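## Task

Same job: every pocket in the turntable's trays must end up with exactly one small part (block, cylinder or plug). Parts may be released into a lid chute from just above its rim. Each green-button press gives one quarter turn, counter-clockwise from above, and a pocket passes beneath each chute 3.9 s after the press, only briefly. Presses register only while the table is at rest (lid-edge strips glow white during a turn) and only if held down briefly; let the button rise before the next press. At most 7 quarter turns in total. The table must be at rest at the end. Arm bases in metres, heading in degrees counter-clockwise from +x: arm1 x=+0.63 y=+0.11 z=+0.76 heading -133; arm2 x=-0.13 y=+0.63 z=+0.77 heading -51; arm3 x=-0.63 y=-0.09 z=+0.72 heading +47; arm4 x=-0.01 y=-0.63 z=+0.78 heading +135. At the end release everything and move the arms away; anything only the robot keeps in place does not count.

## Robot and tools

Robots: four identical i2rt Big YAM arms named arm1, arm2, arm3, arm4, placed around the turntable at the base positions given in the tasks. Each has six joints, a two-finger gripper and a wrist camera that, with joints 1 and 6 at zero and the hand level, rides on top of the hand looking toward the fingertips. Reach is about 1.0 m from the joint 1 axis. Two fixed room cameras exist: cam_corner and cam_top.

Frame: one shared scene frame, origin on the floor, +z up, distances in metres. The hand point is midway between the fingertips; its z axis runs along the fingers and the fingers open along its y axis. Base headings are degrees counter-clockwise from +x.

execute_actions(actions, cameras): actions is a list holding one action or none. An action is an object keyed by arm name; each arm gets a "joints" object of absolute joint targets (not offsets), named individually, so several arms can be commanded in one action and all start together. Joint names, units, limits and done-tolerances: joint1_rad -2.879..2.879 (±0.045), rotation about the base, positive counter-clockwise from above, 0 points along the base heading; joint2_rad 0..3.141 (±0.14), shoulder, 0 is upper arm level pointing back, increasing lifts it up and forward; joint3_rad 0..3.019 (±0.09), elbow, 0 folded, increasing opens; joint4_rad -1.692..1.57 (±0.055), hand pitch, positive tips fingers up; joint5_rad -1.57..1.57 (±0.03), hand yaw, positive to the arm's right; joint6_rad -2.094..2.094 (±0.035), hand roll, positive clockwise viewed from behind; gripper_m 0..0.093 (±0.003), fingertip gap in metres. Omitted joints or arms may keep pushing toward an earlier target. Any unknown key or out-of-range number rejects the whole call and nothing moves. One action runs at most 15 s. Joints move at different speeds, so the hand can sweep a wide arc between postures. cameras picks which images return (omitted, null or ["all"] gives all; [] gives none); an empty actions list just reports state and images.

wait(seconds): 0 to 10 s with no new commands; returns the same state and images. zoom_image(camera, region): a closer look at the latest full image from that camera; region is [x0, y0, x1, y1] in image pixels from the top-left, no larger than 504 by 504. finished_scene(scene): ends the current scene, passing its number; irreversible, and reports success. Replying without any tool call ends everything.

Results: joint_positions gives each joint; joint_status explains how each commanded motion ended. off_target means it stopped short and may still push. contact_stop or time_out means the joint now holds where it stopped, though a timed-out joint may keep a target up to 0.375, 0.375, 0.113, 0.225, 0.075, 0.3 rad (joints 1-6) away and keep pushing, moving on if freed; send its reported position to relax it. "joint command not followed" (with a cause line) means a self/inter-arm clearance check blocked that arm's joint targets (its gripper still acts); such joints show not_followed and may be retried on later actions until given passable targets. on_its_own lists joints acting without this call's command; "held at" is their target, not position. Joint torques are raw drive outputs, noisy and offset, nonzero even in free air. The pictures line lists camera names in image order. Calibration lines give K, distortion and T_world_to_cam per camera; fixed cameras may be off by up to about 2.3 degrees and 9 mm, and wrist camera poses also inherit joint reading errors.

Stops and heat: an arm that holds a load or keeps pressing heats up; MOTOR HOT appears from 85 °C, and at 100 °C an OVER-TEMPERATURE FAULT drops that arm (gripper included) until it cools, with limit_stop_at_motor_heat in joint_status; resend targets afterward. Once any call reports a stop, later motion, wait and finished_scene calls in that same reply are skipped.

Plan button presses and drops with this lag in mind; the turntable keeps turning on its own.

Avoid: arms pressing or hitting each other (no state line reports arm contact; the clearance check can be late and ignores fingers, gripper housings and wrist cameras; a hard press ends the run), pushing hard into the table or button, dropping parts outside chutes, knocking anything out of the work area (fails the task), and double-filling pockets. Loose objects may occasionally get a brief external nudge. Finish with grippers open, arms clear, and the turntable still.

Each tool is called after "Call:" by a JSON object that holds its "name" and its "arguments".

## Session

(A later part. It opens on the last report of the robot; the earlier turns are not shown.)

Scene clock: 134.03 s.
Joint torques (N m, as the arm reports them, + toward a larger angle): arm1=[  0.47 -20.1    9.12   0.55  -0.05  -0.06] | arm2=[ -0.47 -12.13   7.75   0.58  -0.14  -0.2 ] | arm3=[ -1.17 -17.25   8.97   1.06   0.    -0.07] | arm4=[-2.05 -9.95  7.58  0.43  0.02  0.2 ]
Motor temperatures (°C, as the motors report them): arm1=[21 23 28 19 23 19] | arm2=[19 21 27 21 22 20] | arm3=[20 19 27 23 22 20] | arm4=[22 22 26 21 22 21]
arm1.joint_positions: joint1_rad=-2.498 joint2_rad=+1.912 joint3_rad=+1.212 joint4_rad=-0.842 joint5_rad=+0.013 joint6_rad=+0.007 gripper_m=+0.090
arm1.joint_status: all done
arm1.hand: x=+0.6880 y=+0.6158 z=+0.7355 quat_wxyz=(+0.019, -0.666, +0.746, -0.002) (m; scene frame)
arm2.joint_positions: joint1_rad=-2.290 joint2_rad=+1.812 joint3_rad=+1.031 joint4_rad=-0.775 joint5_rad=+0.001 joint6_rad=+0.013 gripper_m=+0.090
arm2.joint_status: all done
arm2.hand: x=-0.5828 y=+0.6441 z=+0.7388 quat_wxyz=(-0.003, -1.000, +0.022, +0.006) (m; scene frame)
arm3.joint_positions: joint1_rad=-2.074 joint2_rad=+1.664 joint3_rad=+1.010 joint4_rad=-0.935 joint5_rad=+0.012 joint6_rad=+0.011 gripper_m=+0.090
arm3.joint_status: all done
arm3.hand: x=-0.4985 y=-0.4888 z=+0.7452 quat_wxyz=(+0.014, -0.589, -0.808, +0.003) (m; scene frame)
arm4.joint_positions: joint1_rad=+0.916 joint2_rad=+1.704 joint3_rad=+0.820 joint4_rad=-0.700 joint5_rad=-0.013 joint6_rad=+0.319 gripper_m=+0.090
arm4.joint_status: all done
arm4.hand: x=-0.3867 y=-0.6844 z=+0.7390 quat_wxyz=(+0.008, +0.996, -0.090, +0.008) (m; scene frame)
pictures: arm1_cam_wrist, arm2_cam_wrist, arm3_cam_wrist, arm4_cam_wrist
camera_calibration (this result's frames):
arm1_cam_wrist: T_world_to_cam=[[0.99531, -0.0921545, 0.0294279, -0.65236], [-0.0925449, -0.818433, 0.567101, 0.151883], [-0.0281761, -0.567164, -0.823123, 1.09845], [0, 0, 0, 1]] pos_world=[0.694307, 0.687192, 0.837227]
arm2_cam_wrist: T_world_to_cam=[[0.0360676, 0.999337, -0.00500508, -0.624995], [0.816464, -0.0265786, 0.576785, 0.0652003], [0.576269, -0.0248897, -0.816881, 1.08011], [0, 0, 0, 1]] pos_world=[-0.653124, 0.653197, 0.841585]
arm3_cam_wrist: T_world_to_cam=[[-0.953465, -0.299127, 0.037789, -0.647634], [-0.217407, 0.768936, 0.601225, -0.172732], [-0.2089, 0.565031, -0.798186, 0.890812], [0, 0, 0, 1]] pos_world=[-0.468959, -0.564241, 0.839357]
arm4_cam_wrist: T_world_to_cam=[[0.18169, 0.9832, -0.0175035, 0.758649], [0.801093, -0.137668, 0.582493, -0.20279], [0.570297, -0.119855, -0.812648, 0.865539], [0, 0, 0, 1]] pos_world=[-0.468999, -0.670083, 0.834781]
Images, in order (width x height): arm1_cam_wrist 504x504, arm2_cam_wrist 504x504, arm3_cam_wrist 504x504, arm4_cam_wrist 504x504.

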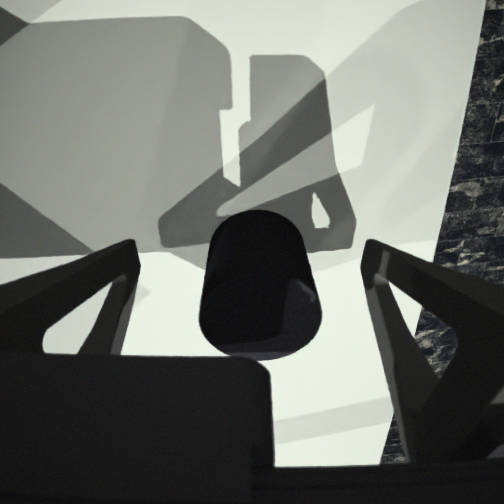

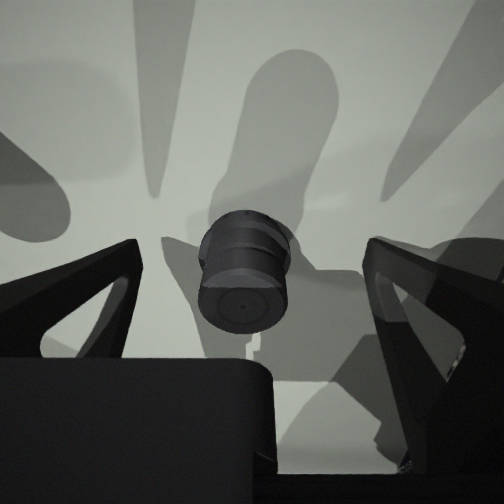

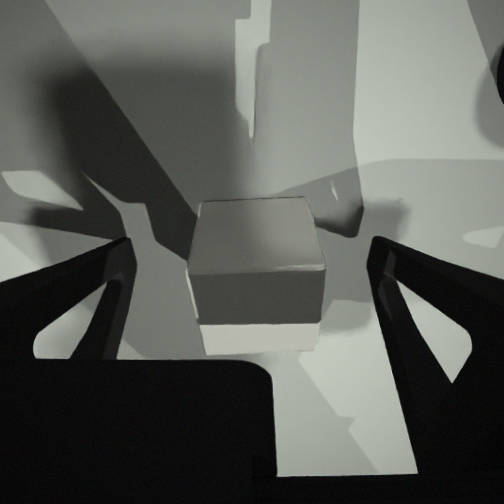

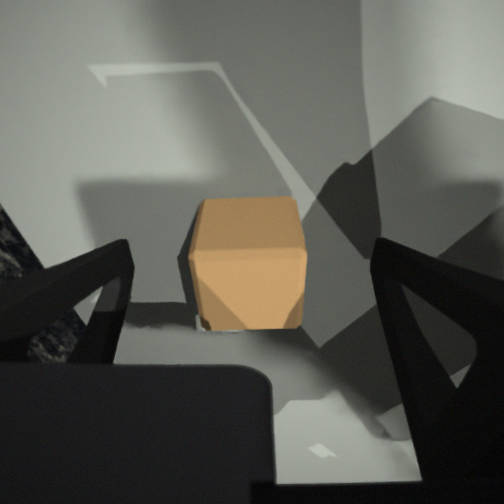

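Grasp, move, and make skip press 6.

Call:
{"name": "execute_actions", "arguments": {"actions": [{"arm4":{"joints":{"joint4_rad":-0.665}}}], "cameras": []}}

Call:
{"name": "execute_actions", "arguments": {"actions": [{"arm1":{"joints":{"gripper_m":0}},"arm2":{"joints":{"gripper_m":0}},"arm3":{"joints":{"gripper_m":0}},"arm4":{"joints":{"gripper_m":0}}}], "cameras": []}}

Call:
{"name": "execute_actions", "arguments": {"actions": [{"arm1":{"joints":{"joint2_rad":1.5}},"arm2":{"joints":{"joint2_rad":1.5}},"arm3":{"joints":{"joint2_rad":1.4}},"arm4":{"joints":{"joint2_rad":1.4}}}], "cameras": []}}

Call:
{"name": "execute_actions", "arguments": {"actions": [{"arm1":{"joints":{"joint2_rad":0.8,"joint3_rad":0.75,"joint4_rad":-1.385}},"arm2":{"joints":{"joint2_rad":0.8,"joint3_rad":0.75,"joint4_rad":-1.4}},"arm3":{"joints":{"joint2_rad":0.8,"joint3_rad":0.9,"joint4_rad":-1.55,"joint6_rad":0.16}},"arm4":{"joints":{"joint2_rad":0.8,"joint3_rad":0.75,"joint4_rad":-1.4,"joint6_rad":-0.03}}}], "cameras": []}}

Call:
{"name": "execute_actions", "arguments": {"actions": [{"arm1":{"joints":{"joint1_rad":-0.455}},"arm2":{"joints":{"joint1_rad":-0.41}},"arm3":{"joints":{"joint1_rad":-0.275}},"arm4":{"joints":{"joint1_rad":-0.825}}}], "cameras": []}}

Call:
{"name": "execute_actions", "arguments": {"actions": [{"arm1":{"joints":{"joint3_rad":1.05}},"arm2":{"joints":{"joint2_rad":1.2,"joint3_rad":1.33}},"arm3":{"joints":{"joint2_rad":1.1,"joint3_rad":1.26}},"arm4":{"joints":{"joint2_rad":1.2,"joint3_rad":1.3}}}], "cameras": []}}

Call:
{"name": "execute_actions", "arguments": {"actions": [{"arm1":{"joints":{"joint2_rad":1.14}},"arm2":{"joints":{"joint2_rad":1.53,"joint4_rad":-1.27}},"arm3":{"joints":{"joint2_rad":1.3,"joint4_rad":-1.5}},"arm4":{"joints":{"joint2_rad":1.665,"joint3_rad":1.46,"joint4_rad":-1.425}}}], "cameras": []}}

Call:
{"name": "execute_actions", "arguments": {"actions": [{"arm1":{"joints":{"joint3_rad":0.96,"joint4_rad":-1.35}},"arm3":{"joints":{"joint2_rad":1.45}}}], "cameras": []}}

Call:
{"name": "execute_actions", "arguments": {"actions": [{"arm3":{"joints":{"joint2_rad":1.30,"joint3_rad":1.22}}}], "cameras": []}}

Call:
{"name": "wait", "arguments": {"seconds": 8}}

Scene clock: 137.07 s.
Joint torques (N m, as the arm reports them, + toward a larger angle): arm1=[  0.54 -19.92   9.11   0.62  -0.03  -0.04] | arm2=[ -0.46 -12.73   7.82   0.59  -0.14  -0.2 ] | arm3=[ -1.09 -17.39   8.94   1.06   0.01  -0.07] | arm4=[ -1.29 -10.15   7.54   0.51   0.01   0.18]
Motor temperatures (°C, as the motors report them): arm1=[21 23 28 19 23 19] | arm2=[19 21 26 21 22 20] | arm3=[20 20 27 23 22 20] | arm4=[22 22 26 21 22 21]
arm1.joint_positions: joint1_rad=-2.498 joint2_rad=+1.912 joint3_rad=+1.212 joint4_rad=-0.842 joint5_rad=+0.013 joint6_rad=+0.007 gripper_m=+0.090
arm1.joint_status: not commanded
arm1.hand: x=+0.6880 y=+0.6158 z=+0.7355 quat_wxyz=(+0.019, -0.666, +0.746, -0.002) (m; scene frame)
arm2.joint_positions: joint1_rad=-2.290 joint2_rad=+1.812 joint3_rad=+1.031 joint4_rad=-0.775 joint5_rad=+0.001 joint6_rad=+0.013 gripper_m=+0.090
arm2.joint_status: not commanded
arm2.hand: x=-0.5828 y=+0.6441 z=+0.7388 quat_wxyz=(-0.003, -1.000, +0.022, +0.006) (m; scene frame)
arm3.joint_positions: joint1_rad=-2.074 joint2_rad=+1.664 joint3_rad=+1.010 joint4_rad=-0.935 joint5_rad=+0.012 joint6_rad=+0.011 gripper_m=+0.090
arm3.joint_status: not commanded
arm3.hand: x=-0.4985 y=-0.4888 z=+0.7452 quat_wxyz=(+0.014, -0.589, -0.808, +0.003) (m; scene frame)
arm4.joint_positions: joint1_rad=+0.916 joint2_rad=+1.704 joint3_rad=+0.820 joint4_rad=-0.675 joint5_rad=-0.013 joint6_rad=+0.320 gripper_m=+0.090
arm4.joint_status: all done
arm4.hand: x=-0.3928 y=-0.6852 z=+0.7390 quat_wxyz=(+0.011, +0.996, -0.090, -0.004) (m; scene frame)
pictures: none
No camera images: the call's "cameras" was empty. Leave "cameras" out to get every camera's image.

Scene clock: 137.77 s.
Joint torques (N m, as the arm reports them, + toward a larger angle): arm1=[  0.28 -19.85   9.14   0.59  -0.11  -0.05] | arm2=[ -0.5  -12.82   7.79   0.59  -0.12  -0.2 ] | arm3=[ -1.14 -17.32   8.95   1.03   0.02  -0.07] | arm4=[-1.77 -9.87  7.5   0.55  0.01  0.2 ]
Motor temperatures (°C, as the motors report them): arm1=[21 23 28 19 23 19] | arm2=[19 21 26 21 22 20] | arm3=[20 20 27 23 22 20] | arm4=[22 22 26 21 22 21]
arm1.joint_positions: joint1_rad=-2.498 joint2_rad=+1.912 joint3_rad=+1.212 joint4_rad=-0.842 joint5_rad=+0.014 joint6_rad=+0.007 gripper_m=+0.037
arm1.joint_status: gripper_m off_target (ended at +0.037, target +0.000)
arm1.hand: x=+0.6882 y=+0.6157 z=+0.7355 quat_wxyz=(+0.020, -0.666, +0.746, -0.003) (m; scene frame)
arm2.joint_positions: joint1_rad=-2.290 joint2_rad=+1.812 joint3_rad=+1.031 joint4_rad=-0.775 joint5_rad=+0.000 joint6_rad=+0.013 gripper_m=+0.028
arm2.joint_status: gripper_m off_target (ended at +0.028, target +0.000)
arm2.hand: x=-0.5828 y=+0.6441 z=+0.7388 quat_wxyz=(-0.003, -1.000, +0.022, +0.006) (m; scene frame)
arm3.joint_positions: joint1_rad=-2.074 joint2_rad=+1.664 joint3_rad=+1.010 joint4_rad=-0.934 joint5_rad=+0.012 joint6_rad=+0.010 gripper_m=+0.039
arm3.joint_status: gripper_m off_target (ended at +0.039, target +0.000)
arm3.hand: x=-0.4984 y=-0.4890 z=+0.7452 quat_wxyz=(+0.014, -0.589, -0.808, +0.003) (m; scene frame)
arm4.joint_positions: joint1_rad=+0.916 joint2_rad=+1.704 joint3_rad=+0.820 joint4_rad=-0.675 joint5_rad=-0.013 joint6_rad=+0.320 gripper_m=+0.031
arm4.joint_status: gripper_m off_target (ended at +0.031, target +0.000)
arm4.hand: x=-0.3928 y=-0.6852 z=+0.7390 quat_wxyz=(+0.011, +0.996, -0.090, -0.004) (m; scene frame)
pictures: none
No camera images: the call's "cameras" was empty. Leave "cameras" out to get every camera's image.

Scene clock: 139.10 s.
Joint torques (N m, as the arm reports them, + toward a larger angle): arm1=[  0.29 -13.64  11.64   1.17  -0.1   -0.07] | arm2=[-0.46 -9.33  9.85  1.14 -0.12 -0.2 ] | arm3=[ -0.99 -11.87  11.02   1.55   0.02  -0.06] | arm4=[-1.48 -6.56 10.47  1.18  0.    0.18]
Motor temperatures (°C, as the motors report them): arm1=[21 23 28 19 23 19] | arm2=[19 21 26 21 22 20] | arm3=[20 20 27 23 22 20] | arm4=[22 22 26 21 22 21]
arm1.joint_positions: joint1_rad=-2.498 joint2_rad=+1.501 joint3_rad=+1.212 joint4_rad=-0.841 joint5_rad=+0.014 joint6_rad=+0.007 gripper_m=+0.037
arm1.joint_status: all done
arm1.hand: x=+0.6872 y=+0.6391 z=+0.9447 quat_wxyz=(+0.171, -0.650, +0.728, +0.135) (m; scene frame)
arm2.joint_positions: joint1_rad=-2.290 joint2_rad=+1.496 joint3_rad=+1.031 joint4_rad=-0.775 joint5_rad=+0.000 joint6_rad=+0.013 gripper_m=+0.028
arm2.joint_status: all done
arm2.hand: x=-0.6125 y=+0.6458 z=+0.8808 quat_wxyz=(-0.001, -0.986, +0.022, +0.163) (m; scene frame)
arm3.joint_positions: joint1_rad=-2.074 joint2_rad=+1.380 joint3_rad=+1.010 joint4_rad=-0.934 joint5_rad=+0.012 joint6_rad=+0.010 gripper_m=+0.039
arm3.joint_status: all done
arm3.hand: x=-0.4928 y=-0.5021 z=+0.8619 quat_wxyz=(-0.101, -0.584, -0.801, +0.086) (m; scene frame)
arm4.joint_positions: joint1_rad=+0.916 joint2_rad=+1.385 joint3_rad=+0.820 joint4_rad=-0.673 joint5_rad=-0.013 joint6_rad=+0.320 gripper_m=+0.031
arm4.joint_status: all done
arm4.hand: x=-0.4294 y=-0.6895 z=+0.8617 quat_wxyz=(+0.047, +0.982, -0.089, -0.159) (m; scene frame)
pictures: none
No camera images: the call's "cameras" was empty. Leave "cameras" out to get every camera's image.

Scene clock: 140.50 s.
Joint torques (N m, as the arm reports them, + toward a larger angle): arm1=[ 0.82 -1.51 10.7   0.17 -0.1  -0.05] | arm2=[-0.55  0.05  9.61  0.1  -0.12 -0.19] | arm3=[-1.01 -2.42 12.27  0.14  0.03  0.17] | arm4=[-1.54 -0.18 11.21  0.13 -0.04 -0.06]
Motor temperatures (°C, as the motors report them): arm1=[21 23 28 19 23 19] | arm2=[19 21 26 21 22 20] | arm3=[20 20 27 23 22 20] | arm4=[22 22 26 21 22 21]
arm1.joint_positions: joint1_rad=-2.498 joint2_rad=+0.801 joint3_rad=+0.748 joint4_rad=-1.378 joint5_rad=+0.014 joint6_rad=+0.007 gripper_m=+0.037
arm1.joint_status: all done
arm1.hand: x=+0.6537 y=+0.3293 z=+0.9498 quat_wxyz=(+0.061, -0.664, +0.744, +0.034) (m; scene frame)
arm2.joint_positions: joint1_rad=-2.290 joint2_rad=+0.796 joint3_rad=+0.743 joint4_rad=-1.392 joint5_rad=+0.000 joint6_rad=+0.013 gripper_m=+0.028
arm2.joint_status: all done
arm2.hand: x=-0.3477 y=+0.6382 z=+0.9563 quat_wxyz=(-0.002, -0.998, +0.022, +0.061) (m; scene frame)
arm3.joint_positions: joint1_rad=-2.074 joint2_rad=+0.789 joint3_rad=+0.887 joint4_rad=-1.536 joint5_rad=+0.012 joint6_rad=+0.148 gripper_m=+0.039
arm3.joint_status: all done
arm3.hand: x=-0.5618 y=-0.2915 z=+0.9632 quat_wxyz=(-0.050, -0.642, -0.764, +0.044) (m; scene frame)
arm4.joint_positions: joint1_rad=+0.916 joint2_rad=+0.799 joint3_rad=+0.746 joint4_rad=-1.391 joint5_rad=-0.013 joint6_rad=-0.019 gripper_m=+0.031
arm4.joint_status: all done
arm4.hand: x=-0.2288 y=-0.6607 z=+0.9683 quat_wxyz=(+0.014, +0.995, +0.079, -0.063) (m; scene frame)
pictures: none
No camera images: the call's "cameras" was empty. Leave "cameras" out to get every camera's image.

Scene clock: 142.50 s.
Joint torques (N m, as the arm reports them, + toward a larger angle): arm1=[ 1.34 -1.41 10.61  0.12 -0.06 -0.05] | arm2=[ 0.76  0.17  9.56  0.11 -0.09 -0.19] | arm3=[ 0.6  -2.68 12.26  0.11  0.04  0.15] | arm4=[-1.32 -0.61 11.24  0.   -0.11 -0.04]
Motor temperatures (°C, as the motors report them): arm1=[21 23 28 19 23 19] | arm2=[19 21 26 21 22 20] | arm3=[20 19 27 23 22 20] | arm4=[22 22 26 21 22 21]
arm1.joint_positions: joint1_rad=-0.457 joint2_rad=+0.801 joint3_rad=+0.748 joint4_rad=-1.378 joint5_rad=+0.013 joint6_rad=+0.007 gripper_m=+0.037
arm1.joint_status: all done
arm1.hand: x=+0.4179 y=+0.0318 z=+0.9476 quat_wxyz=(-0.011, -0.982, -0.176, +0.063) (m; scene frame)
arm2.joint_positions: joint1_rad=-0.420 joint2_rad=+0.796 joint3_rad=+0.743 joint4_rad=-1.392 joint5_rad=-0.001 joint6_rad=+0.013 gripper_m=+0.028
arm2.joint_status: all done
arm2.hand: x=-0.0727 y=+0.4213 z=+0.9583 quat_wxyz=(-0.053, -0.610, -0.790, +0.039) (m; scene frame)
arm3.joint_positions: joint1_rad=-0.284 joint2_rad=+0.791 joint3_rad=+0.887 joint4_rad=-1.536 joint5_rad=+0.011 joint6_rad=+0.150 gripper_m=+0.039
arm3.joint_status: all done
arm3.hand: x=-0.4412 y=+0.0233 z=+0.9610 quat_wxyz=(-0.058, +0.194, -0.979, -0.017) (m; scene frame)
arm4.joint_positions: joint1_rad=-0.823 joint2_rad=+0.799 joint3_rad=+0.746 joint4_rad=-1.391 joint5_rad=-0.011 joint6_rad=-0.021 gripper_m=+0.031
arm4.joint_status: all done
arm4.hand: x=-0.0074 y=-0.4100 z=+0.9665 quat_wxyz=(-0.039, +0.703, -0.708, -0.045) (m; scene frame)
pictures: none
No camera images: the call's "cameras" was empty. Leave "cameras" out to get every camera's image.

Scene clock: 143.77 s.
Joint torques (N m, as the arm reports them, + toward a larger angle): arm1=[ 1.3  -1.74 14.17  0.68 -0.06 -0.07] | arm2=[ 0.81 -6.21 12.74  0.56 -0.09 -0.19] | arm3=[ 0.53 -8.73 15.51  0.41  0.04  0.15] | arm4=[-0.96 -5.66 15.2   0.61 -0.11 -0.04]
Motor temperatures (°C, as the motors report them): arm1=[21 23 28 19 23 19] | arm2=[19 21 27 21 22 20] | arm3=[20 19 27 23 22 20] | arm4=[22 22 26 21 22 21]
arm1.joint_positions: joint1_rad=-0.457 joint2_rad=+0.801 joint3_rad=+1.011 joint4_rad=-1.383 joint5_rad=+0.013 joint6_rad=+0.007 gripper_m=+0.037
arm1.joint_status: all done
arm1.hand: x=+0.3664 y=+0.0136 z=+1.0634 quat_wxyz=(-0.034, -0.967, -0.171, +0.188) (m; scene frame)
arm2.joint_positions: joint1_rad=-0.420 joint2_rad=+1.205 joint3_rad=+1.282 joint4_rad=-1.401 joint5_rad=-0.001 joint6_rad=+0.013 gripper_m=+0.028
arm2.joint_status: all done
arm2.hand: x=-0.0270 y=+0.2551 z=+1.0746 quat_wxyz=(-0.102, -0.606, -0.785, +0.075) (m; scene frame)
arm3.joint_positions: joint1_rad=-0.284 joint2_rad=+1.100 joint3_rad=+1.211 joint4_rad=-1.543 joint5_rad=+0.011 joint6_rad=+0.150 gripper_m=+0.039
arm3.joint_status: all done
arm3.hand: x=-0.3479 y=+0.0791 z=+1.0175 quat_wxyz=(-0.062, +0.193, -0.979, -0.018) (m; scene frame)
arm4.joint_positions: joint1_rad=-0.823 joint2_rad=+1.190 joint3_rad=+1.253 joint4_rad=-1.400 joint5_rad=-0.011 joint6_rad=-0.021 gripper_m=+0.031
arm4.joint_status: all done
arm4.hand: x=-0.0027 y=-0.2457 z=+1.0722 quat_wxyz=(-0.078, +0.700, -0.705, -0.081) (m; scene frame)
pictures: none
No camera images: the call's "cameras" was empty. Leave "cameras" out to get every camera's image.

Scene clock: 145.07 s.
Joint torques (N m, as the arm reports them, + toward a larger angle): arm1=[ 1.27 -8.66 13.71  0.13 -0.07 -0.05] | arm2=[  0.76 -11.29  11.36   0.6   -0.09  -0.2 ] | arm3=[  0.72 -13.35  14.21   0.85   0.04   0.16] | arm4=[ -1.33 -13.69  11.83  -0.19  -0.1   -0.05]
Motor temperatures (°C, as the motors report them): arm1=[21 23 28 19 23 19] | arm2=[19 21 27 21 22 20] | arm3=[20 19 27 23 22 20] | arm4=[22 22 27 21 22 21]
arm1.joint_positions: joint1_rad=-0.457 joint2_rad=+1.156 joint3_rad=+1.011 joint4_rad=-1.383 joint5_rad=+0.013 joint6_rad=+0.007 gripper_m=+0.037
arm1.joint_status: all done
arm1.hand: x=+0.3269 y=-0.0025 z=+0.9638 quat_wxyz=(-0.001, -0.984, -0.177, +0.014) (m; scene frame)
arm2.joint_positions: joint1_rad=-0.420 joint2_rad=+1.542 joint3_rad=+1.293 joint4_rad=-1.278 joint5_rad=-0.001 joint6_rad=+0.013 gripper_m=+0.028
arm2.joint_status: all done
arm2.hand: x=-0.0083 y=+0.1880 z=+0.9469 quat_wxyz=(-0.020, -0.611, -0.791, +0.014) (m; scene frame)
arm3.joint_positions: joint1_rad=-0.284 joint2_rad=+1.313 joint3_rad=+1.221 joint4_rad=-1.510 joint5_rad=+0.011 joint6_rad=+0.150 gripper_m=+0.039
arm3.joint_status: all done
arm3.hand: x=-0.3147 y=+0.0993 z=+0.9526 quat_wxyz=(+0.018, +0.194, -0.981, +0.011) (m; scene frame)
arm4.joint_positions: joint1_rad=-0.823 joint2_rad=+1.676 joint3_rad=+1.439 joint4_rad=-1.422 joint5_rad=-0.011 joint6_rad=-0.021 gripper_m=+0.031
arm4.joint_status: all done
arm4.hand: x=+0.0001 y=-0.1502 z=+0.9448 quat_wxyz=(+0.038, +0.703, -0.709, +0.029) (m; scene frame)
pictures: none
No camera images: the call's "cameras" was empty. Leave "cameras" out to get every camera's image.

Scene clock: 145.83 s.
Joint torques (N m, as the arm reports them, + toward a larger angle): arm1=[ 1.21 -8.8  10.65  0.56 -0.05 -0.07] | arm2=[  0.81 -11.38  11.4    0.58  -0.09  -0.19] | arm3=[ 0.44 -8.8  11.31  0.94  0.14  0.16] | arm4=[ -1.14 -13.92  11.98  -0.18  -0.1   -0.07]
Motor temperatures (°C, as the motors report them): arm1=[21 23 28 19 23 19] | arm2=[19 21 27 21 22 20] | arm3=[20 19 28 23 22 20] | arm4=[22 22 27 21 22 21]
arm1.joint_positions: joint1_rad=-0.457 joint2_rad=+1.153 joint3_rad=+0.951 joint4_rad=-1.360 joint5_rad=+0.013 joint6_rad=+0.007 gripper_m=+0.037
arm1.joint_status: all done
arm1.hand: x=+0.3393 y=+0.0020 z=+0.9424 quat_wxyz=(+0.001, -0.984, -0.177, -0.002) (m; scene frame)
arm2.joint_positions: joint1_rad=-0.420 joint2_rad=+1.542 joint3_rad=+1.293 joint4_rad=-1.278 joint5_rad=-0.001 joint6_rad=+0.013 gripper_m=+0.028
arm2.joint_status: not commanded
arm2.hand: x=-0.0083 y=+0.1880 z=+0.9469 quat_wxyz=(-0.020, -0.611, -0.791, +0.014) (m; scene frame)
arm3.joint_positions: joint1_rad=-0.284 joint2_rad=+1.392 joint3_rad=+1.250 joint4_rad=-1.516 joint5_rad=+0.009 joint6_rad=+0.150 gripper_m=+0.039
arm3.joint_status: all done
arm3.hand: x=-0.3028 y=+0.1070 z=+0.9355 quat_wxyz=(+0.044, +0.194, -0.980, +0.019) (m; scene frame)
arm4.joint_positions: joint1_rad=-0.823 joint2_rad=+1.676 joint3_rad=+1.439 joint4_rad=-1.422 joint5_rad=-0.011 joint6_rad=-0.021 gripper_m=+0.031
arm4.joint_status: not commanded
arm4.hand: x=+0.0001 y=-0.1502 z=+0.9448 quat_wxyz=(+0.038, +0.703, -0.709, +0.029) (m; scene frame)
pictures: none
No camera images: the call's "cameras" was empty. Leave "cameras" out to get every camera's image.

Scene clock: 146.77 s.
Joint torques (N m, as the arm reports them, + toward a larger angle): arm1=[ 1.37 -7.99 10.68  0.47 -0.07 -0.06] | arm2=[  0.82 -11.33  11.39   0.57  -0.09  -0.19] | arm3=[  0.67 -12.56  10.38   0.8    0.13   0.17] | arm4=[ -1.74 -13.12  12.    -0.03  -0.11  -0.02]
Motor temperatures (°C, as the motors report them): arm1=[21 23 28 19 23 19] | arm2=[19 21 27 21 22 20] | arm3=[20 19 27 23 22 20] | arm4=[22 22 27 21 22 21]
arm1.joint_positions: joint1_rad=-0.457 joint2_rad=+1.153 joint3_rad=+0.951 joint4_rad=-1.360 joint5_rad=+0.013 joint6_rad=+0.007 gripper_m=+0.037
arm1.joint_status: not commanded
arm1.hand: x=+0.3393 y=+0.0020 z=+0.9424 quat_wxyz=(+0.001, -0.984, -0.177, -0.002) (m; scene frame)
arm2.joint_positions: joint1_rad=-0.420 joint2_rad=+1.542 joint3_rad=+1.293 joint4_rad=-1.278 joint5_rad=-0.001 joint6_rad=+0.013 gripper_m=+0.028
arm2.joint_status: not commanded
arm2.hand: x=-0.0083 y=+0.1880 z=+0.9469 quat_wxyz=(-0.020, -0.611, -0.791, +0.014) (m; scene frame)
arm3.joint_positions: joint1_rad=-0.284 joint2_rad=+1.299 joint3_rad=+1.224 joint4_rad=-1.508 joint5_rad=+0.009 joint6_rad=+0.150 gripper_m=+0.039
arm3.joint_status: all done
arm3.hand: x=-0.3150 y=+0.0994 z=+0.9584 quat_wxyz=(+0.009, +0.194, -0.981, +0.006) (m; scene frame)
arm4.joint_positions: joint1_rad=-0.823 joint2_rad=+1.676 joint3_rad=+1.439 joint4_rad=-1.422 joint5_rad=-0.011 joint6_rad=-0.021 gripper_m=+0.031
arm4.joint_status: not commanded
arm4.hand: x=+0.0001 y=-0.1502 z=+0.9448 quat_wxyz=(+0.038, +0.703, -0.709, +0.029) (m; scene frame)
pictures: none
No camera images: the call's "cameras" was empty. Leave "cameras" out to get every camera's image.

Scene clock: 154.77 s.
Joint torques (N m, as the arm reports them, + toward a larger angle): arm1=[ 1.3  -8.02 10.64  0.44 -0.07 -0.05] | arm2=[  0.77 -11.31  11.4    0.58  -0.08  -0.2 ] | arm3=[  0.66 -12.11  10.33   0.78   0.12   0.16] | arm4=[ -1.38 -13.58  11.92  -0.2   -0.09  -0.06]
Motor temperatures (°C, as the motors report them): arm1=[21 23 28 19 23 19] | arm2=[19 21 27 21 22 20] | arm3=[20 19 27 23 22 20] | arm4=[22 22 27 21 22 21]
arm1.joint_positions: joint1_rad=-0.457 joint2_rad=+1.153 joint3_rad=+0.951 joint4_rad=-1.360 joint5_rad=+0.013 joint6_rad=+0.007 gripper_m=+0.037
arm1.joint_status: not commanded
arm1.hand: x=+0.3393 y=+0.0020 z=+0.9424 quat_wxyz=(+0.001, -0.984, -0.177, -0.002) (m; scene frame)
arm2.joint_positions: joint1_rad=-0.420 joint2_rad=+1.542 joint3_rad=+1.293 joint4_rad=-1.278 joint5_rad=-0.001 joint6_rad=+0.013 gripper_m=+0.028
arm2.joint_status: not commanded
arm2.hand: x=-0.0083 y=+0.1880 z=+0.9469 quat_wxyz=(-0.020, -0.611, -0.791, +0.014) (m; scene frame)
arm3.joint_positions: joint1_rad=-0.284 joint2_rad=+1.299 joint3_rad=+1.224 joint4_rad=-1.508 joint5_rad=+0.009 joint6_rad=+0.150 gripper_m=+0.039
arm3.joint_status: all done
arm3.hand: x=-0.3150 y=+0.0994 z=+0.9584 quat_wxyz=(+0.009, +0.194, -0.981, +0.006) (m; scene frame)
arm4.joint_positions: joint1_rad=-0.823 joint2_rad=+1.676 joint3_rad=+1.439 joint4_rad=-1.422 joint5_rad=-0.011 joint6_rad=-0.021 gripper_m=+0.031
arm4.joint_status: not commanded
arm4.hand: x=+0.0001 y=-0.1502 z=+0.9448 quat_wxyz=(+0.038, +0.703, -0.709, +0.029) (m; scene frame)
wait: 8.00 s; at rest by 0.27 s
pictures: arm1_cam_wrist, arm2_cam_wrist, arm3_cam_wrist, arm4_cam_wrist, cam_corner, cam_top
camera_calibration (this result's frames):
arm1_cam_wrist: T_world_to_cam=[[-0.368741, 0.929531, 0.00171148, 0.118958], [0.750313, 0.296558, 0.590833, -0.810602], [0.54869, 0.219148, -0.806792, 0.698082], [0, 0, 0, 1]] pos_world=[0.26904, -0.0231681, 1.04193]
arm2_cam_wrist: T_world_to_cam=[[-0.965369, -0.260883, -0.00161615, 0.0365425], [-0.219477, 0.80877, 0.545639, -0.672133], [-0.141041, 0.527097, -0.838019, 0.817999], [0, 0, 0, 1]] pos_world=[0.00313053, 0.121969, 1.0523]
arm3_cam_wrist: T_world_to_cam=[[0.375087, -0.926668, 0.024423, 0.188951], [-0.745006, -0.285668, 0.602794, -0.776138], [-0.551613, -0.244295, -0.797523, 0.738783], [0, 0, 0, 1]] pos_world=[-0.241578, 0.133858, 1.05243]
arm4_cam_wrist: T_world_to_cam=[[0.999829, -0.0111615, -0.0147143, 0.0147545], [0.000924087, -0.765487, 0.643451, -0.710807], [-0.0184455, -0.643355, -0.765346, 0.752976], [0, 0, 0, 1]] pos_world=[-0.000206169, -0.0595181, 1.03387]
Images, in order (width x height): arm1_cam_wrist 504x504, arm2_cam_wrist 504x504, arm3_cam_wrist 504x504, arm4_cam_wrist 504x504, cam_corner 504x504, cam_top 504x504.

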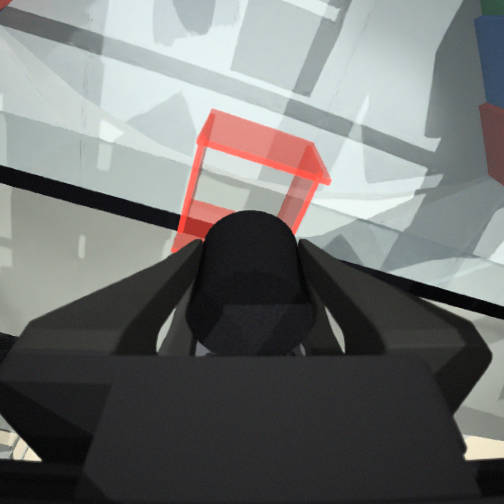

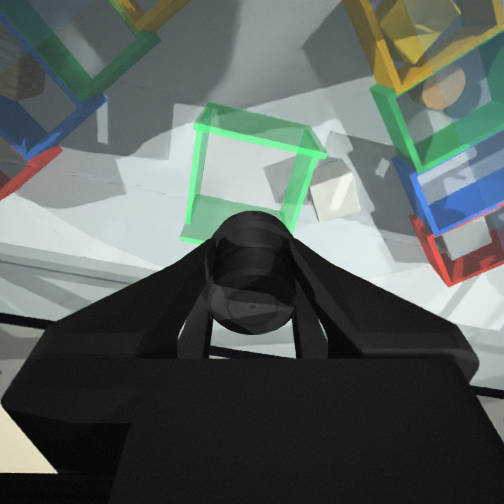

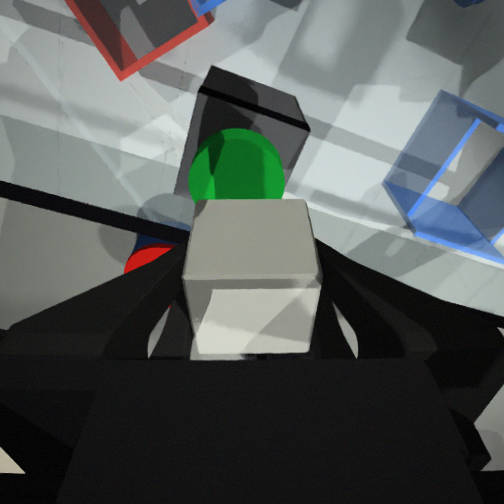

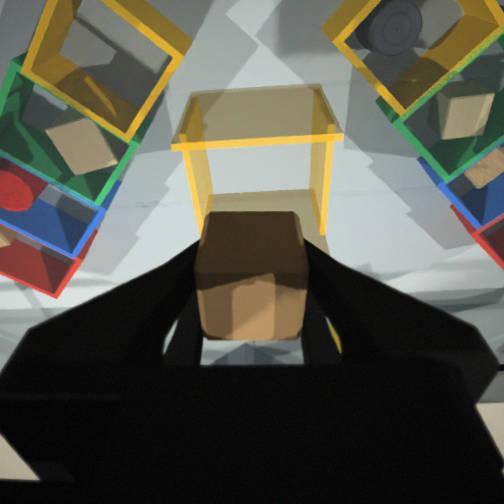

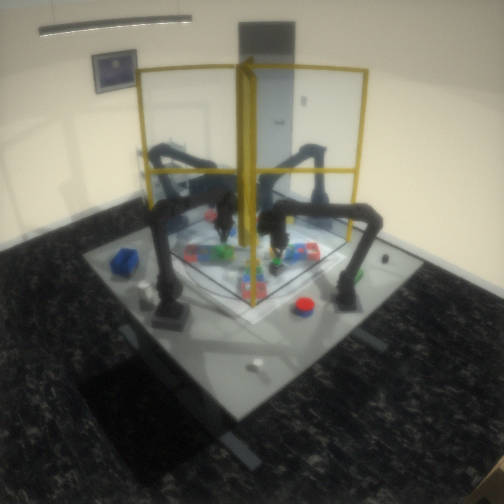

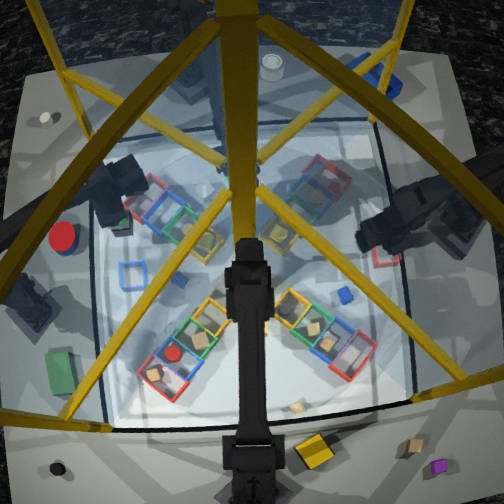

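Call:
{"name": "execute_actions", "arguments": {"actions": [{"arm3":{"joints":{"joint2_rad":1.43}}}], "cameras": []}}

Call:
{"name": "execute_actions", "arguments": {"actions": [{"arm3":{"joints":{"joint2_rad":1.30}}}], "cameras": []}}

Call:
{"name": "execute_actions", "arguments": {"actions": [{"arm3":{"joints":{"joint1_rad":-0.655,"joint3_rad":1.22}}}], "cameras": []}}

Call:
{"name": "wait", "arguments": {"seconds": 1.3}}

Call:
{"name": "execute_actions", "arguments": {"actions": [{"arm1":{"joints":{"gripper_m":0.09}},"arm2":{"joints":{"gripper_m":0.09}},"arm3":{"joints":{"gripper_m":0.09}},"arm4":{"joints":{"gripper_m":0.09}}}], "cameras": []}}

Call:
{"name": "execute_actions", "arguments": {"actions": [{"arm1":{"joints":{"joint2_rad":0.8,"joint3_rad":0.7}},"arm2":{"joints":{"joint2_rad":0.8,"joint3_rad":0.7}},"arm3":{"joints":{"joint2_rad":0.8,"joint3_rad":0.8}},"arm4":{"joints":{"joint2_rad":0.8,"joint3_rad":0.7}}}], "cameras": []}}

Call:
{"name": "wait", "arguments": {"seconds": 6}}

Call:
{"name": "finished_scene", "arguments": {"scene": 2}}

Scene clock: 156.87 s.
Joint torques (N m, as the arm reports them, + toward a larger angle): arm1=[ 1.29 -7.83 10.78  0.43 -0.05 -0.06] | arm2=[  0.78 -11.33  11.39   0.57  -0.09  -0.2 ] | arm3=[ 0.87 -9.39  9.26  0.81  0.15  0.16] | arm4=[ -1.06 -13.72  11.78  -0.29  -0.13  -0.04]
Motor temperatures (°C, as the motors report them): arm1=[21 23 28 19 23 19] | arm2=[19 21 27 21 22 20] | arm3=[20 19 27 23 22 20] | arm4=[22 23 27 21 22 21]
arm1.joint_positions: joint1_rad=-0.457 joint2_rad=+1.153 joint3_rad=+0.951 joint4_rad=-1.360 joint5_rad=+0.013 joint6_rad=+0.007 gripper_m=+0.037
arm1.joint_status: not commanded
arm1.hand: x=+0.3393 y=+0.0020 z=+0.9424 quat_wxyz=(+0.001, -0.984, -0.177, -0.002) (m; scene frame)
arm2.joint_positions: joint1_rad=-0.420 joint2_rad=+1.542 joint3_rad=+1.293 joint4_rad=-1.278 joint5_rad=-0.001 joint6_rad=+0.013 gripper_m=+0.028
arm2.joint_status: not commanded
arm2.hand: x=-0.0083 y=+0.1880 z=+0.9469 quat_wxyz=(-0.020, -0.611, -0.791, +0.014) (m; scene frame)
arm3.joint_positions: joint1_rad=-0.284 joint2_rad=+1.379 joint3_rad=+1.233 joint4_rad=-1.512 joint5_rad=+0.008 joint6_rad=+0.150 gripper_m=+0.039
arm3.joint_status: all done
arm3.hand: x=-0.3074 y=+0.1043 z=+0.9341 quat_wxyz=(+0.045, +0.194, -0.980, +0.019) (m; scene frame)
arm4.joint_positions: joint1_rad=-0.823 joint2_rad=+1.676 joint3_rad=+1.439 joint4_rad=-1.422 joint5_rad=-0.011 joint6_rad=-0.021 gripper_m=+0.031
arm4.joint_status: not commanded
arm4.hand: x=+0.0001 y=-0.1502 z=+0.9448 quat_wxyz=(+0.038, +0.703, -0.709, +0.029) (m; scene frame)
pictures: none
No camera images: the call's "cameras" was empty. Leave "cameras" out to get every camera's image.

Scene clock: 157.73 s.
Joint torques (N m, as the arm reports them, + toward a larger angle): arm1=[ 1.09 -8.18 10.74  0.46 -0.06 -0.05] | arm2=[  0.78 -11.32  11.39   0.61  -0.09  -0.19] | arm3=[  0.63 -12.38  10.27   0.85   0.12   0.17] | arm4=[ -1.38 -13.86  11.92  -0.14  -0.1   -0.04]
Motor temperatures (°C, as the motors report them): arm1=[21 23 28 19 23 19] | arm2=[19 21 27 21 22 20] | arm3=[20 19 27 23 22 20] | arm4=[22 23 27 21 22 21]
arm1.joint_positions: joint1_rad=-0.457 joint2_rad=+1.153 joint3_rad=+0.951 joint4_rad=-1.360 joint5_rad=+0.013 joint6_rad=+0.007 gripper_m=+0.037
arm1.joint_status: not commanded
arm1.hand: x=+0.3393 y=+0.0020 z=+0.9424 quat_wxyz=(+0.001, -0.984, -0.177, -0.002) (m; scene frame)
arm2.joint_positions: joint1_rad=-0.420 joint2_rad=+1.542 joint3_rad=+1.293 joint4_rad=-1.278 joint5_rad=-0.001 joint6_rad=+0.013 gripper_m=+0.028
arm2.joint_status: not commanded
arm2.hand: x=-0.0083 y=+0.1880 z=+0.9469 quat_wxyz=(-0.020, -0.611, -0.791, +0.014) (m; scene frame)
arm3.joint_positions: joint1_rad=-0.284 joint2_rad=+1.300 joint3_rad=+1.225 joint4_rad=-1.510 joint5_rad=+0.009 joint6_rad=+0.150 gripper_m=+0.039
arm3.joint_status: all done
arm3.hand: x=-0.3151 y=+0.0994 z=+0.9583 quat_wxyz=(+0.010, +0.194, -0.981, +0.007) (m; scene frame)
arm4.joint_positions: joint1_rad=-0.823 joint2_rad=+1.676 joint3_rad=+1.439 joint4_rad=-1.422 joint5_rad=-0.011 joint6_rad=-0.021 gripper_m=+0.031
arm4.joint_status: not commanded
arm4.hand: x=+0.0001 y=-0.1502 z=+0.9448 quat_wxyz=(+0.038, +0.703, -0.709, +0.029) (m; scene frame)
pictures: none
No camera images: the call's "cameras" was empty. Leave "cameras" out to get every camera's image.

Scene clock: 158.73 s.
Joint torques (N m, as the arm reports them, + toward a larger angle): arm1=[ 1.2  -8.01 10.75  0.43 -0.06 -0.04] | arm2=[  0.86 -11.35  11.42   0.59  -0.09  -0.19] | arm3=[ -0.24 -12.47  10.29   0.85  -0.01   0.16] | arm4=[ -1.53 -13.86  11.86  -0.25  -0.09  -0.03]
Motor temperatures (°C, as the motors report them): arm1=[21 23 28 19 23 19] | arm2=[19 21 27 21 22 20] | arm3=[20 19 27 23 22 20] | arm4=[22 23 27 21 22 21]
arm1.joint_positions: joint1_rad=-0.457 joint2_rad=+1.153 joint3_rad=+0.951 joint4_rad=-1.360 joint5_rad=+0.013 joint6_rad=+0.007 gripper_m=+0.037
arm1.joint_status: not commanded
arm1.hand: x=+0.3393 y=+0.0020 z=+0.9424 quat_wxyz=(+0.001, -0.984, -0.177, -0.002) (m; scene frame)
arm2.joint_positions: joint1_rad=-0.420 joint2_rad=+1.542 joint3_rad=+1.293 joint4_rad=-1.278 joint5_rad=-0.001 joint6_rad=+0.013 gripper_m=+0.028
arm2.joint_status: not commanded
arm2.hand: x=-0.0083 y=+0.1880 z=+0.9469 quat_wxyz=(-0.020, -0.611, -0.791, +0.014) (m; scene frame)
arm3.joint_positions: joint1_rad=-0.659 joint2_rad=+1.300 joint3_rad=+1.225 joint4_rad=-1.510 joint5_rad=+0.013 joint6_rad=+0.150 gripper_m=+0.039
arm3.joint_status: all done
arm3.hand: x=-0.2688 y=-0.0287 z=+0.9581 quat_wxyz=(+0.011, +0.008, -1.000, +0.008) (m; scene frame)
arm4.joint_positions: joint1_rad=-0.823 joint2_rad=+1.676 joint3_rad=+1.439 joint4_rad=-1.422 joint5_rad=-0.011 joint6_rad=-0.021 gripper_m=+0.031
arm4.joint_status: not commanded
arm4.hand: x=+0.0001 y=-0.1502 z=+0.9448 quat_wxyz=(+0.038, +0.703, -0.709, +0.029) (m; scene frame)
pictures: none
No camera images: the call's "cameras" was empty. Leave "cameras" out to get every camera's image.

Scene clock: 160.03 s.
Joint torques (N m, as the arm reports them, + toward a larger angle): arm1=[ 1.43 -8.12 10.74  0.53 -0.07 -0.04] | arm2=[  0.8  -11.31  11.42   0.6   -0.09  -0.19] | arm3=[  0.15 -12.41  10.28   0.83   0.     0.16] | arm4=[ -1.29 -13.42  11.83  -0.11  -0.11  -0.01]
Motor temperatures (°C, as the motors report them): arm1=[21 23 28 19 23 19] | arm2=[19 21 27 21 22 20] | arm3=[20 19 27 23 22 20] | arm4=[22 23 27 21 22 21]
arm1.joint_positions: joint1_rad=-0.457 joint2_rad=+1.153 joint3_rad=+0.951 joint4_rad=-1.360 joint5_rad=+0.013 joint6_rad=+0.007 gripper_m=+0.037
arm1.joint_status: not commanded
arm1.hand: x=+0.3393 y=+0.0020 z=+0.9424 quat_wxyz=(+0.001, -0.984, -0.177, -0.002) (m; scene frame)
arm2.joint_positions: joint1_rad=-0.420 joint2_rad=+1.542 joint3_rad=+1.293 joint4_rad=-1.278 joint5_rad=-0.001 joint6_rad=+0.013 gripper_m=+0.028
arm2.joint_status: not commanded
arm2.hand: x=-0.0083 y=+0.1880 z=+0.9469 quat_wxyz=(-0.020, -0.611, -0.791, +0.014) (m; scene frame)
arm3.joint_positions: joint1_rad=-0.659 joint2_rad=+1.300 joint3_rad=+1.225 joint4_rad=-1.510 joint5_rad=+0.013 joint6_rad=+0.150 gripper_m=+0.039
arm3.joint_status: all done
arm3.hand: x=-0.2688 y=-0.0287 z=+0.9581 quat_wxyz=(+0.011, +0.008, -1.000, +0.008) (m; scene frame)
arm4.joint_positions: joint1_rad=-0.823 joint2_rad=+1.676 joint3_rad=+1.439 joint4_rad=-1.422 joint5_rad=-0.011 joint6_rad=-0.021 gripper_m=+0.031
arm4.joint_status: not commanded
arm4.hand: x=+0.0001 y=-0.1502 z=+0.9448 quat_wxyz=(+0.038, +0.703, -0.709, +0.029) (m; scene frame)
wait: 1.30 s; at rest by 0.27 s
pictures: arm1_cam_wrist, arm2_cam_wrist, arm3_cam_wrist, arm4_cam_wrist, cam_corner, cam_top
camera_calibration (this result's frames):
arm1_cam_wrist: T_world_to_cam=[[-0.368741, 0.929531, 0.00171148, 0.118958], [0.750313, 0.296558, 0.590833, -0.810602], [0.54869, 0.219148, -0.806792, 0.698082], [0, 0, 0, 1]] pos_world=[0.26904, -0.0231681, 1.04193]
arm2_cam_wrist: T_world_to_cam=[[-0.965369, -0.260883, -0.00161615, 0.0365425], [-0.219477, 0.80877, 0.545639, -0.672133], [-0.141041, 0.527097, -0.838019, 0.817999], [0, 0, 0, 1]] pos_world=[0.00313053, 0.121969, 1.0523]
arm3_cam_wrist: T_world_to_cam=[[0.00937284, -0.999449, 0.0318382, -0.0546005], [-0.797087, 0.0117578, 0.603749, -0.784485], [-0.603791, -0.0310367, -0.796538, 0.723909], [0, 0, 0, 1]] pos_world=[-0.187701, -0.0228788, 1.05199]
arm4_cam_wrist: T_world_to_cam=[[0.999829, -0.0111615, -0.0147143, 0.0147545], [0.000924087, -0.765487, 0.643451, -0.710807], [-0.0184455, -0.643355, -0.765346, 0.752976], [0, 0, 0, 1]] pos_world=[-0.000206169, -0.0595181, 1.03387]
Images, in order (width x height): arm1_cam_wrist 504x504, arm2_cam_wrist 504x504, arm3_cam_wrist 504x504, arm4_cam_wrist 504x504, cam_corner 504x504, cam_top 504x504.

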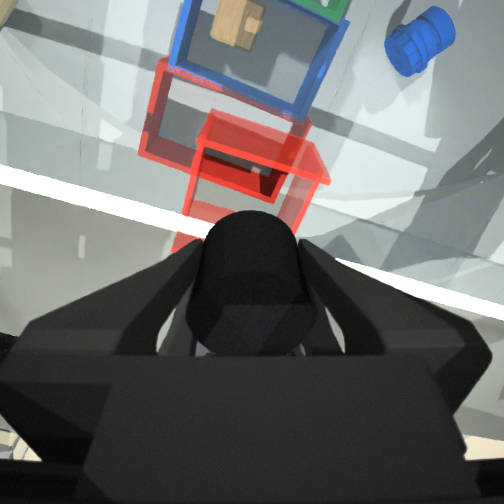

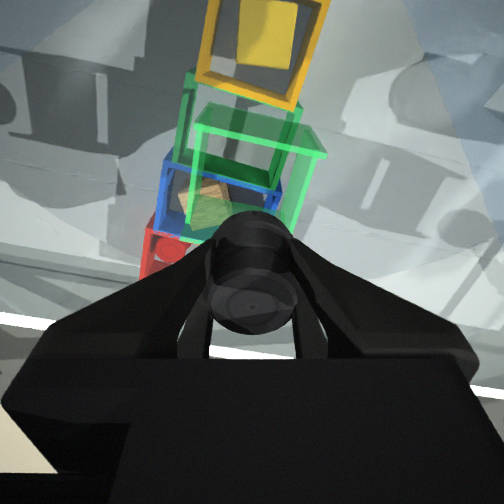

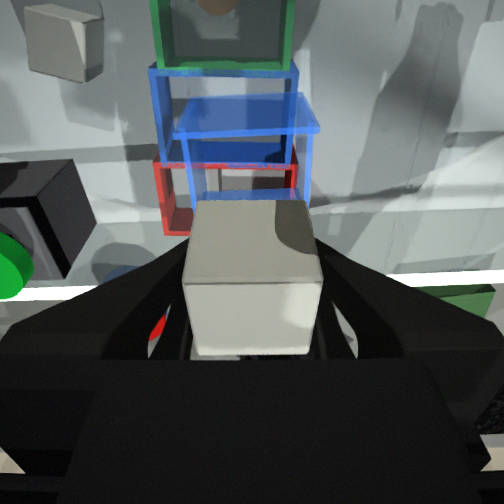

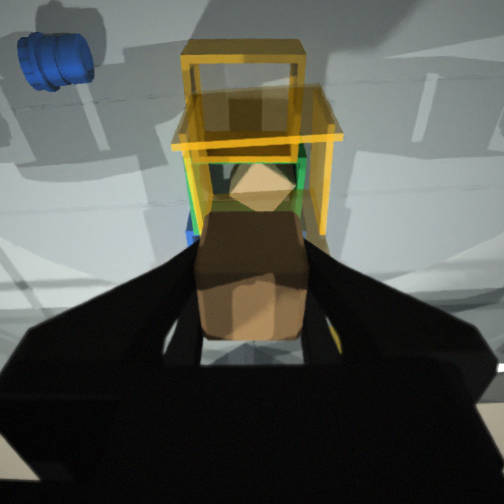

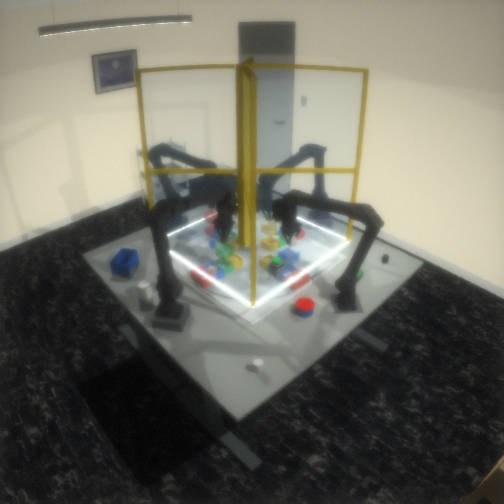

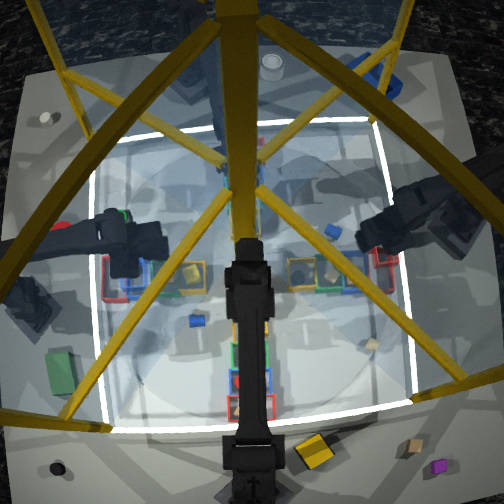

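Scene clock: 160.73 s.
Joint torques (N m, as the arm reports them, + toward a larger angle): arm1=[ 1.4  -7.96 10.72  0.46 -0.06 -0.06] | arm2=[  0.8  -11.66  11.4    0.6   -0.08  -0.19] | arm3=[  0.24 -12.41  10.29   0.85  -0.01   0.16] | arm4=[ -1.46 -14.05  11.82  -0.19  -0.11  -0.04]
Motor temperatures (°C, as the motors report them): arm1=[21 23 28 19 23 19] | arm2=[19 21 27 21 22 20] | arm3=[20 19 27 23 22 20] | arm4=[22 23 27 21 22 21]
arm1.joint_positions: joint1_rad=-0.457 joint2_rad=+1.153 joint3_rad=+0.951 joint4_rad=-1.360 joint5_rad=+0.013 joint6_rad=+0.007 gripper_m=+0.090
arm1.joint_status: all done
arm1.hand: x=+0.3393 y=+0.0020 z=+0.9424 quat_wxyz=(+0.001, -0.984, -0.177, -0.002) (m; scene frame)
arm2.joint_positions: joint1_rad=-0.420 joint2_rad=+1.542 joint3_rad=+1.293 joint4_rad=-1.278 joint5_rad=-0.001 joint6_rad=+0.013 gripper_m=+0.090
arm2.joint_status: all done
arm2.hand: x=-0.0083 y=+0.1880 z=+0.9469 quat_wxyz=(-0.020, -0.611, -0.791, +0.014) (m; scene frame)
arm3.joint_positions: joint1_rad=-0.659 joint2_rad=+1.300 joint3_rad=+1.225 joint4_rad=-1.510 joint5_rad=+0.013 joint6_rad=+0.150 gripper_m=+0.090
arm3.joint_status: all done
arm3.hand: x=-0.2688 y=-0.0287 z=+0.9581 quat_wxyz=(+0.011, +0.008, -1.000, +0.008) (m; scene frame)
arm4.joint_positions: joint1_rad=-0.823 joint2_rad=+1.676 joint3_rad=+1.439 joint4_rad=-1.422 joint5_rad=-0.011 joint6_rad=-0.021 gripper_m=+0.090
arm4.joint_status: all done
arm4.hand: x=+0.0001 y=-0.1502 z=+0.9448 quat_wxyz=(+0.038, +0.703, -0.709, +0.029) (m; scene frame)
pictures: none
No camera images: the call's "cameras" was empty. Leave "cameras" out to get every camera's image.

Scene clock: 162.17 s.
Joint torques (N m, as the arm reports them, + toward a larger angle): arm1=[ 1.36 -1.23 10.34  0.44 -0.07 -0.06] | arm2=[ 0.75 -0.11  9.47  0.5  -0.09 -0.19] | arm3=[ 0.28 -2.99 10.21  0.88  0.    0.16] | arm4=[-1.23 -1.27 10.26  0.14 -0.14 -0.03]
Motor temperatures (°C, as the motors report them): arm1=[21 23 28 19 23 19] | arm2=[19 21 27 21 22 20] | arm3=[20 19 27 23 22 20] | arm4=[22 23 27 21 22 21]
arm1.joint_positions: joint1_rad=-0.457 joint2_rad=+0.796 joint3_rad=+0.699 joint4_rad=-1.354 joint5_rad=+0.013 joint6_rad=+0.007 gripper_m=+0.090
arm1.joint_status: all done
arm1.hand: x=+0.4254 y=+0.0344 z=+0.9291 quat_wxyz=(-0.009, -0.983, -0.176, +0.053) (m; scene frame)
arm2.joint_positions: joint1_rad=-0.420 joint2_rad=+0.802 joint3_rad=+0.695 joint4_rad=-1.270 joint5_rad=-0.001 joint6_rad=+0.013 gripper_m=+0.090
arm2.joint_status: all done
arm2.hand: x=-0.0682 y=+0.4050 z=+0.9420 quat_wxyz=(-0.080, -0.608, -0.788, +0.059) (m; scene frame)
arm3.joint_positions: joint1_rad=-0.659 joint2_rad=+0.795 joint3_rad=+0.808 joint4_rad=-1.507 joint5_rad=+0.013 joint6_rad=+0.150 gripper_m=+0.090
arm3.joint_status: all done
arm3.hand: x=-0.4244 y=-0.0547 z=+0.9289 quat_wxyz=(-0.034, +0.008, -0.999, +0.001) (m; scene frame)
arm4.joint_positions: joint1_rad=-0.823 joint2_rad=+0.805 joint3_rad=+0.706 joint4_rad=-1.424 joint5_rad=-0.011 joint6_rad=-0.021 gripper_m=+0.090
arm4.joint_status: all done
arm4.hand: x=-0.0080 y=-0.4286 z=+0.9489 quat_wxyz=(-0.011, +0.704, -0.710, -0.018) (m; scene frame)
pictures: none
No camera images: the call's "cameras" was empty. Leave "cameras" out to get every camera's image.

Scene clock: 168.17 s.
Joint torques (N m, as the arm reports them, + toward a larger angle): arm1=[ 1.17 -0.82 10.34  0.47 -0.07 -0.06] | arm2=[ 0.79 -0.39  9.46  0.56 -0.08 -0.19] | arm3=[ 0.25 -3.11 10.23  0.89  0.    0.16] | arm4=[-1.44 -0.69 10.11  0.14 -0.09 -0.02]
Motor temperatures (°C, as the motors report them): arm1=[21 23 28 19 23 19] | arm2=[19 21 27 21 22 20] | arm3=[20 19 27 23 22 20] | arm4=[22 22 27 21 22 21]
arm1.joint_positions: joint1_rad=-0.457 joint2_rad=+0.796 joint3_rad=+0.699 joint4_rad=-1.354 joint5_rad=+0.013 joint6_rad=+0.007 gripper_m=+0.090
arm1.joint_status: all done
arm1.hand: x=+0.4254 y=+0.0344 z=+0.9291 quat_wxyz=(-0.009, -0.983, -0.176, +0.053) (m; scene frame)
arm2.joint_positions: joint1_rad=-0.420 joint2_rad=+0.802 joint3_rad=+0.695 joint4_rad=-1.270 joint5_rad=-0.001 joint6_rad=+0.013 gripper_m=+0.090
arm2.joint_status: all done
arm2.hand: x=-0.0682 y=+0.4050 z=+0.9420 quat_wxyz=(-0.080, -0.608, -0.788, +0.059) (m; scene frame)
arm3.joint_positions: joint1_rad=-0.659 joint2_rad=+0.795 joint3_rad=+0.808 joint4_rad=-1.507 joint5_rad=+0.013 joint6_rad=+0.150 gripper_m=+0.090
arm3.joint_status: all done
arm3.hand: x=-0.4244 y=-0.0547 z=+0.9289 quat_wxyz=(-0.034, +0.008, -0.999, +0.001) (m; scene frame)
arm4.joint_positions: joint1_rad=-0.823 joint2_rad=+0.805 joint3_rad=+0.706 joint4_rad=-1.424 joint5_rad=-0.011 joint6_rad=-0.021 gripper_m=+0.090
arm4.joint_status: all done
arm4.hand: x=-0.0080 y=-0.4286 z=+0.9489 quat_wxyz=(-0.011, +0.704, -0.710, -0.018) (m; scene frame)
wait: 6.00 s; at rest by 0.27 s
pictures: arm1_cam_wrist, arm2_cam_wrist, arm3_cam_wrist, arm4_cam_wrist, cam_corner, cam_top
camera_calibration (this result's frames):
arm1_cam_wrist: T_world_to_cam=[[-0.367377, 0.930066, 0.00331949, 0.118438], [0.806879, 0.316939, 0.498493, -0.815928], [0.46258, 0.185814, -0.866887, 0.726706], [0, 0, 0, 1]] pos_world=[0.365707, 0.0134125, 1.03631]
arm2_cam_wrist: T_world_to_cam=[[-0.965325, -0.261041, -0.00239151, 0.0361556], [-0.238535, 0.878301, 0.414354, -0.763973], [-0.106063, 0.400556, -0.910113, 0.812602], [0, 0, 0, 1]] pos_world=[-0.0611452, 0.354943, 1.0562]
arm3_cam_wrist: T_world_to_cam=[[0.00717726, -0.99982, 0.0175616, -0.0658815], [-0.848093, 0.0032184, 0.529837, -0.844042], [-0.529798, -0.0186967, -0.847918, 0.685693], [0, 0, 0, 1]] pos_world=[-0.352075, -0.050333, 1.02977]
arm4_cam_wrist: T_world_to_cam=[[0.999883, -0.00930874, -0.0121739, 0.0181145], [-0.00138249, -0.845931, 0.53329, -0.856539], [-0.0152625, -0.533211, -0.845845, 0.70046], [0, 0, 0, 1]] pos_world=[-0.0086057, -0.350912, 1.04948]
Images, in order (width x height): arm1_cam_wrist 504x504, arm2_cam_wrist 504x504, arm3_cam_wrist 504x504, arm4_cam_wrist 504x504, cam_corner 504x504, cam_top 504x504.

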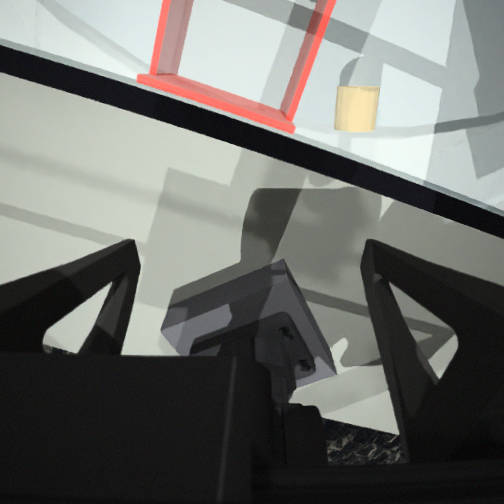

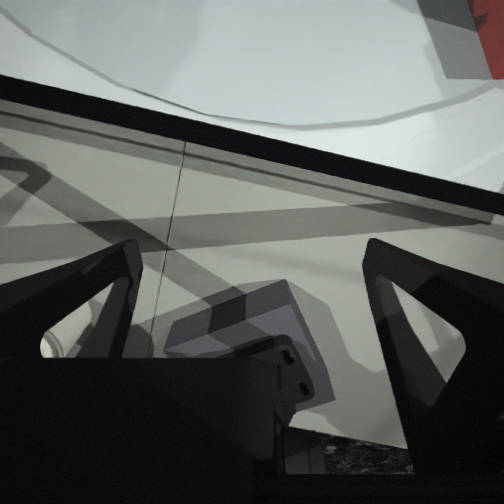

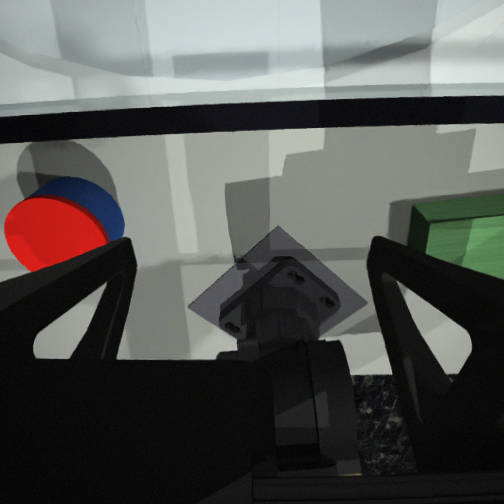

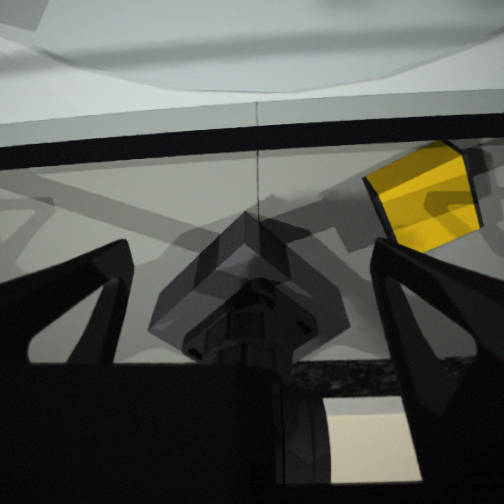

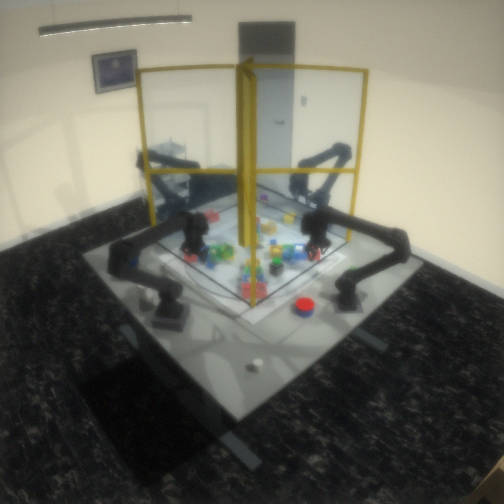

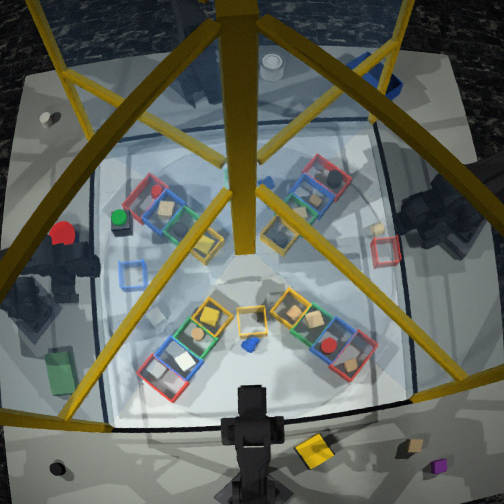

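The scene is finished: the task was done.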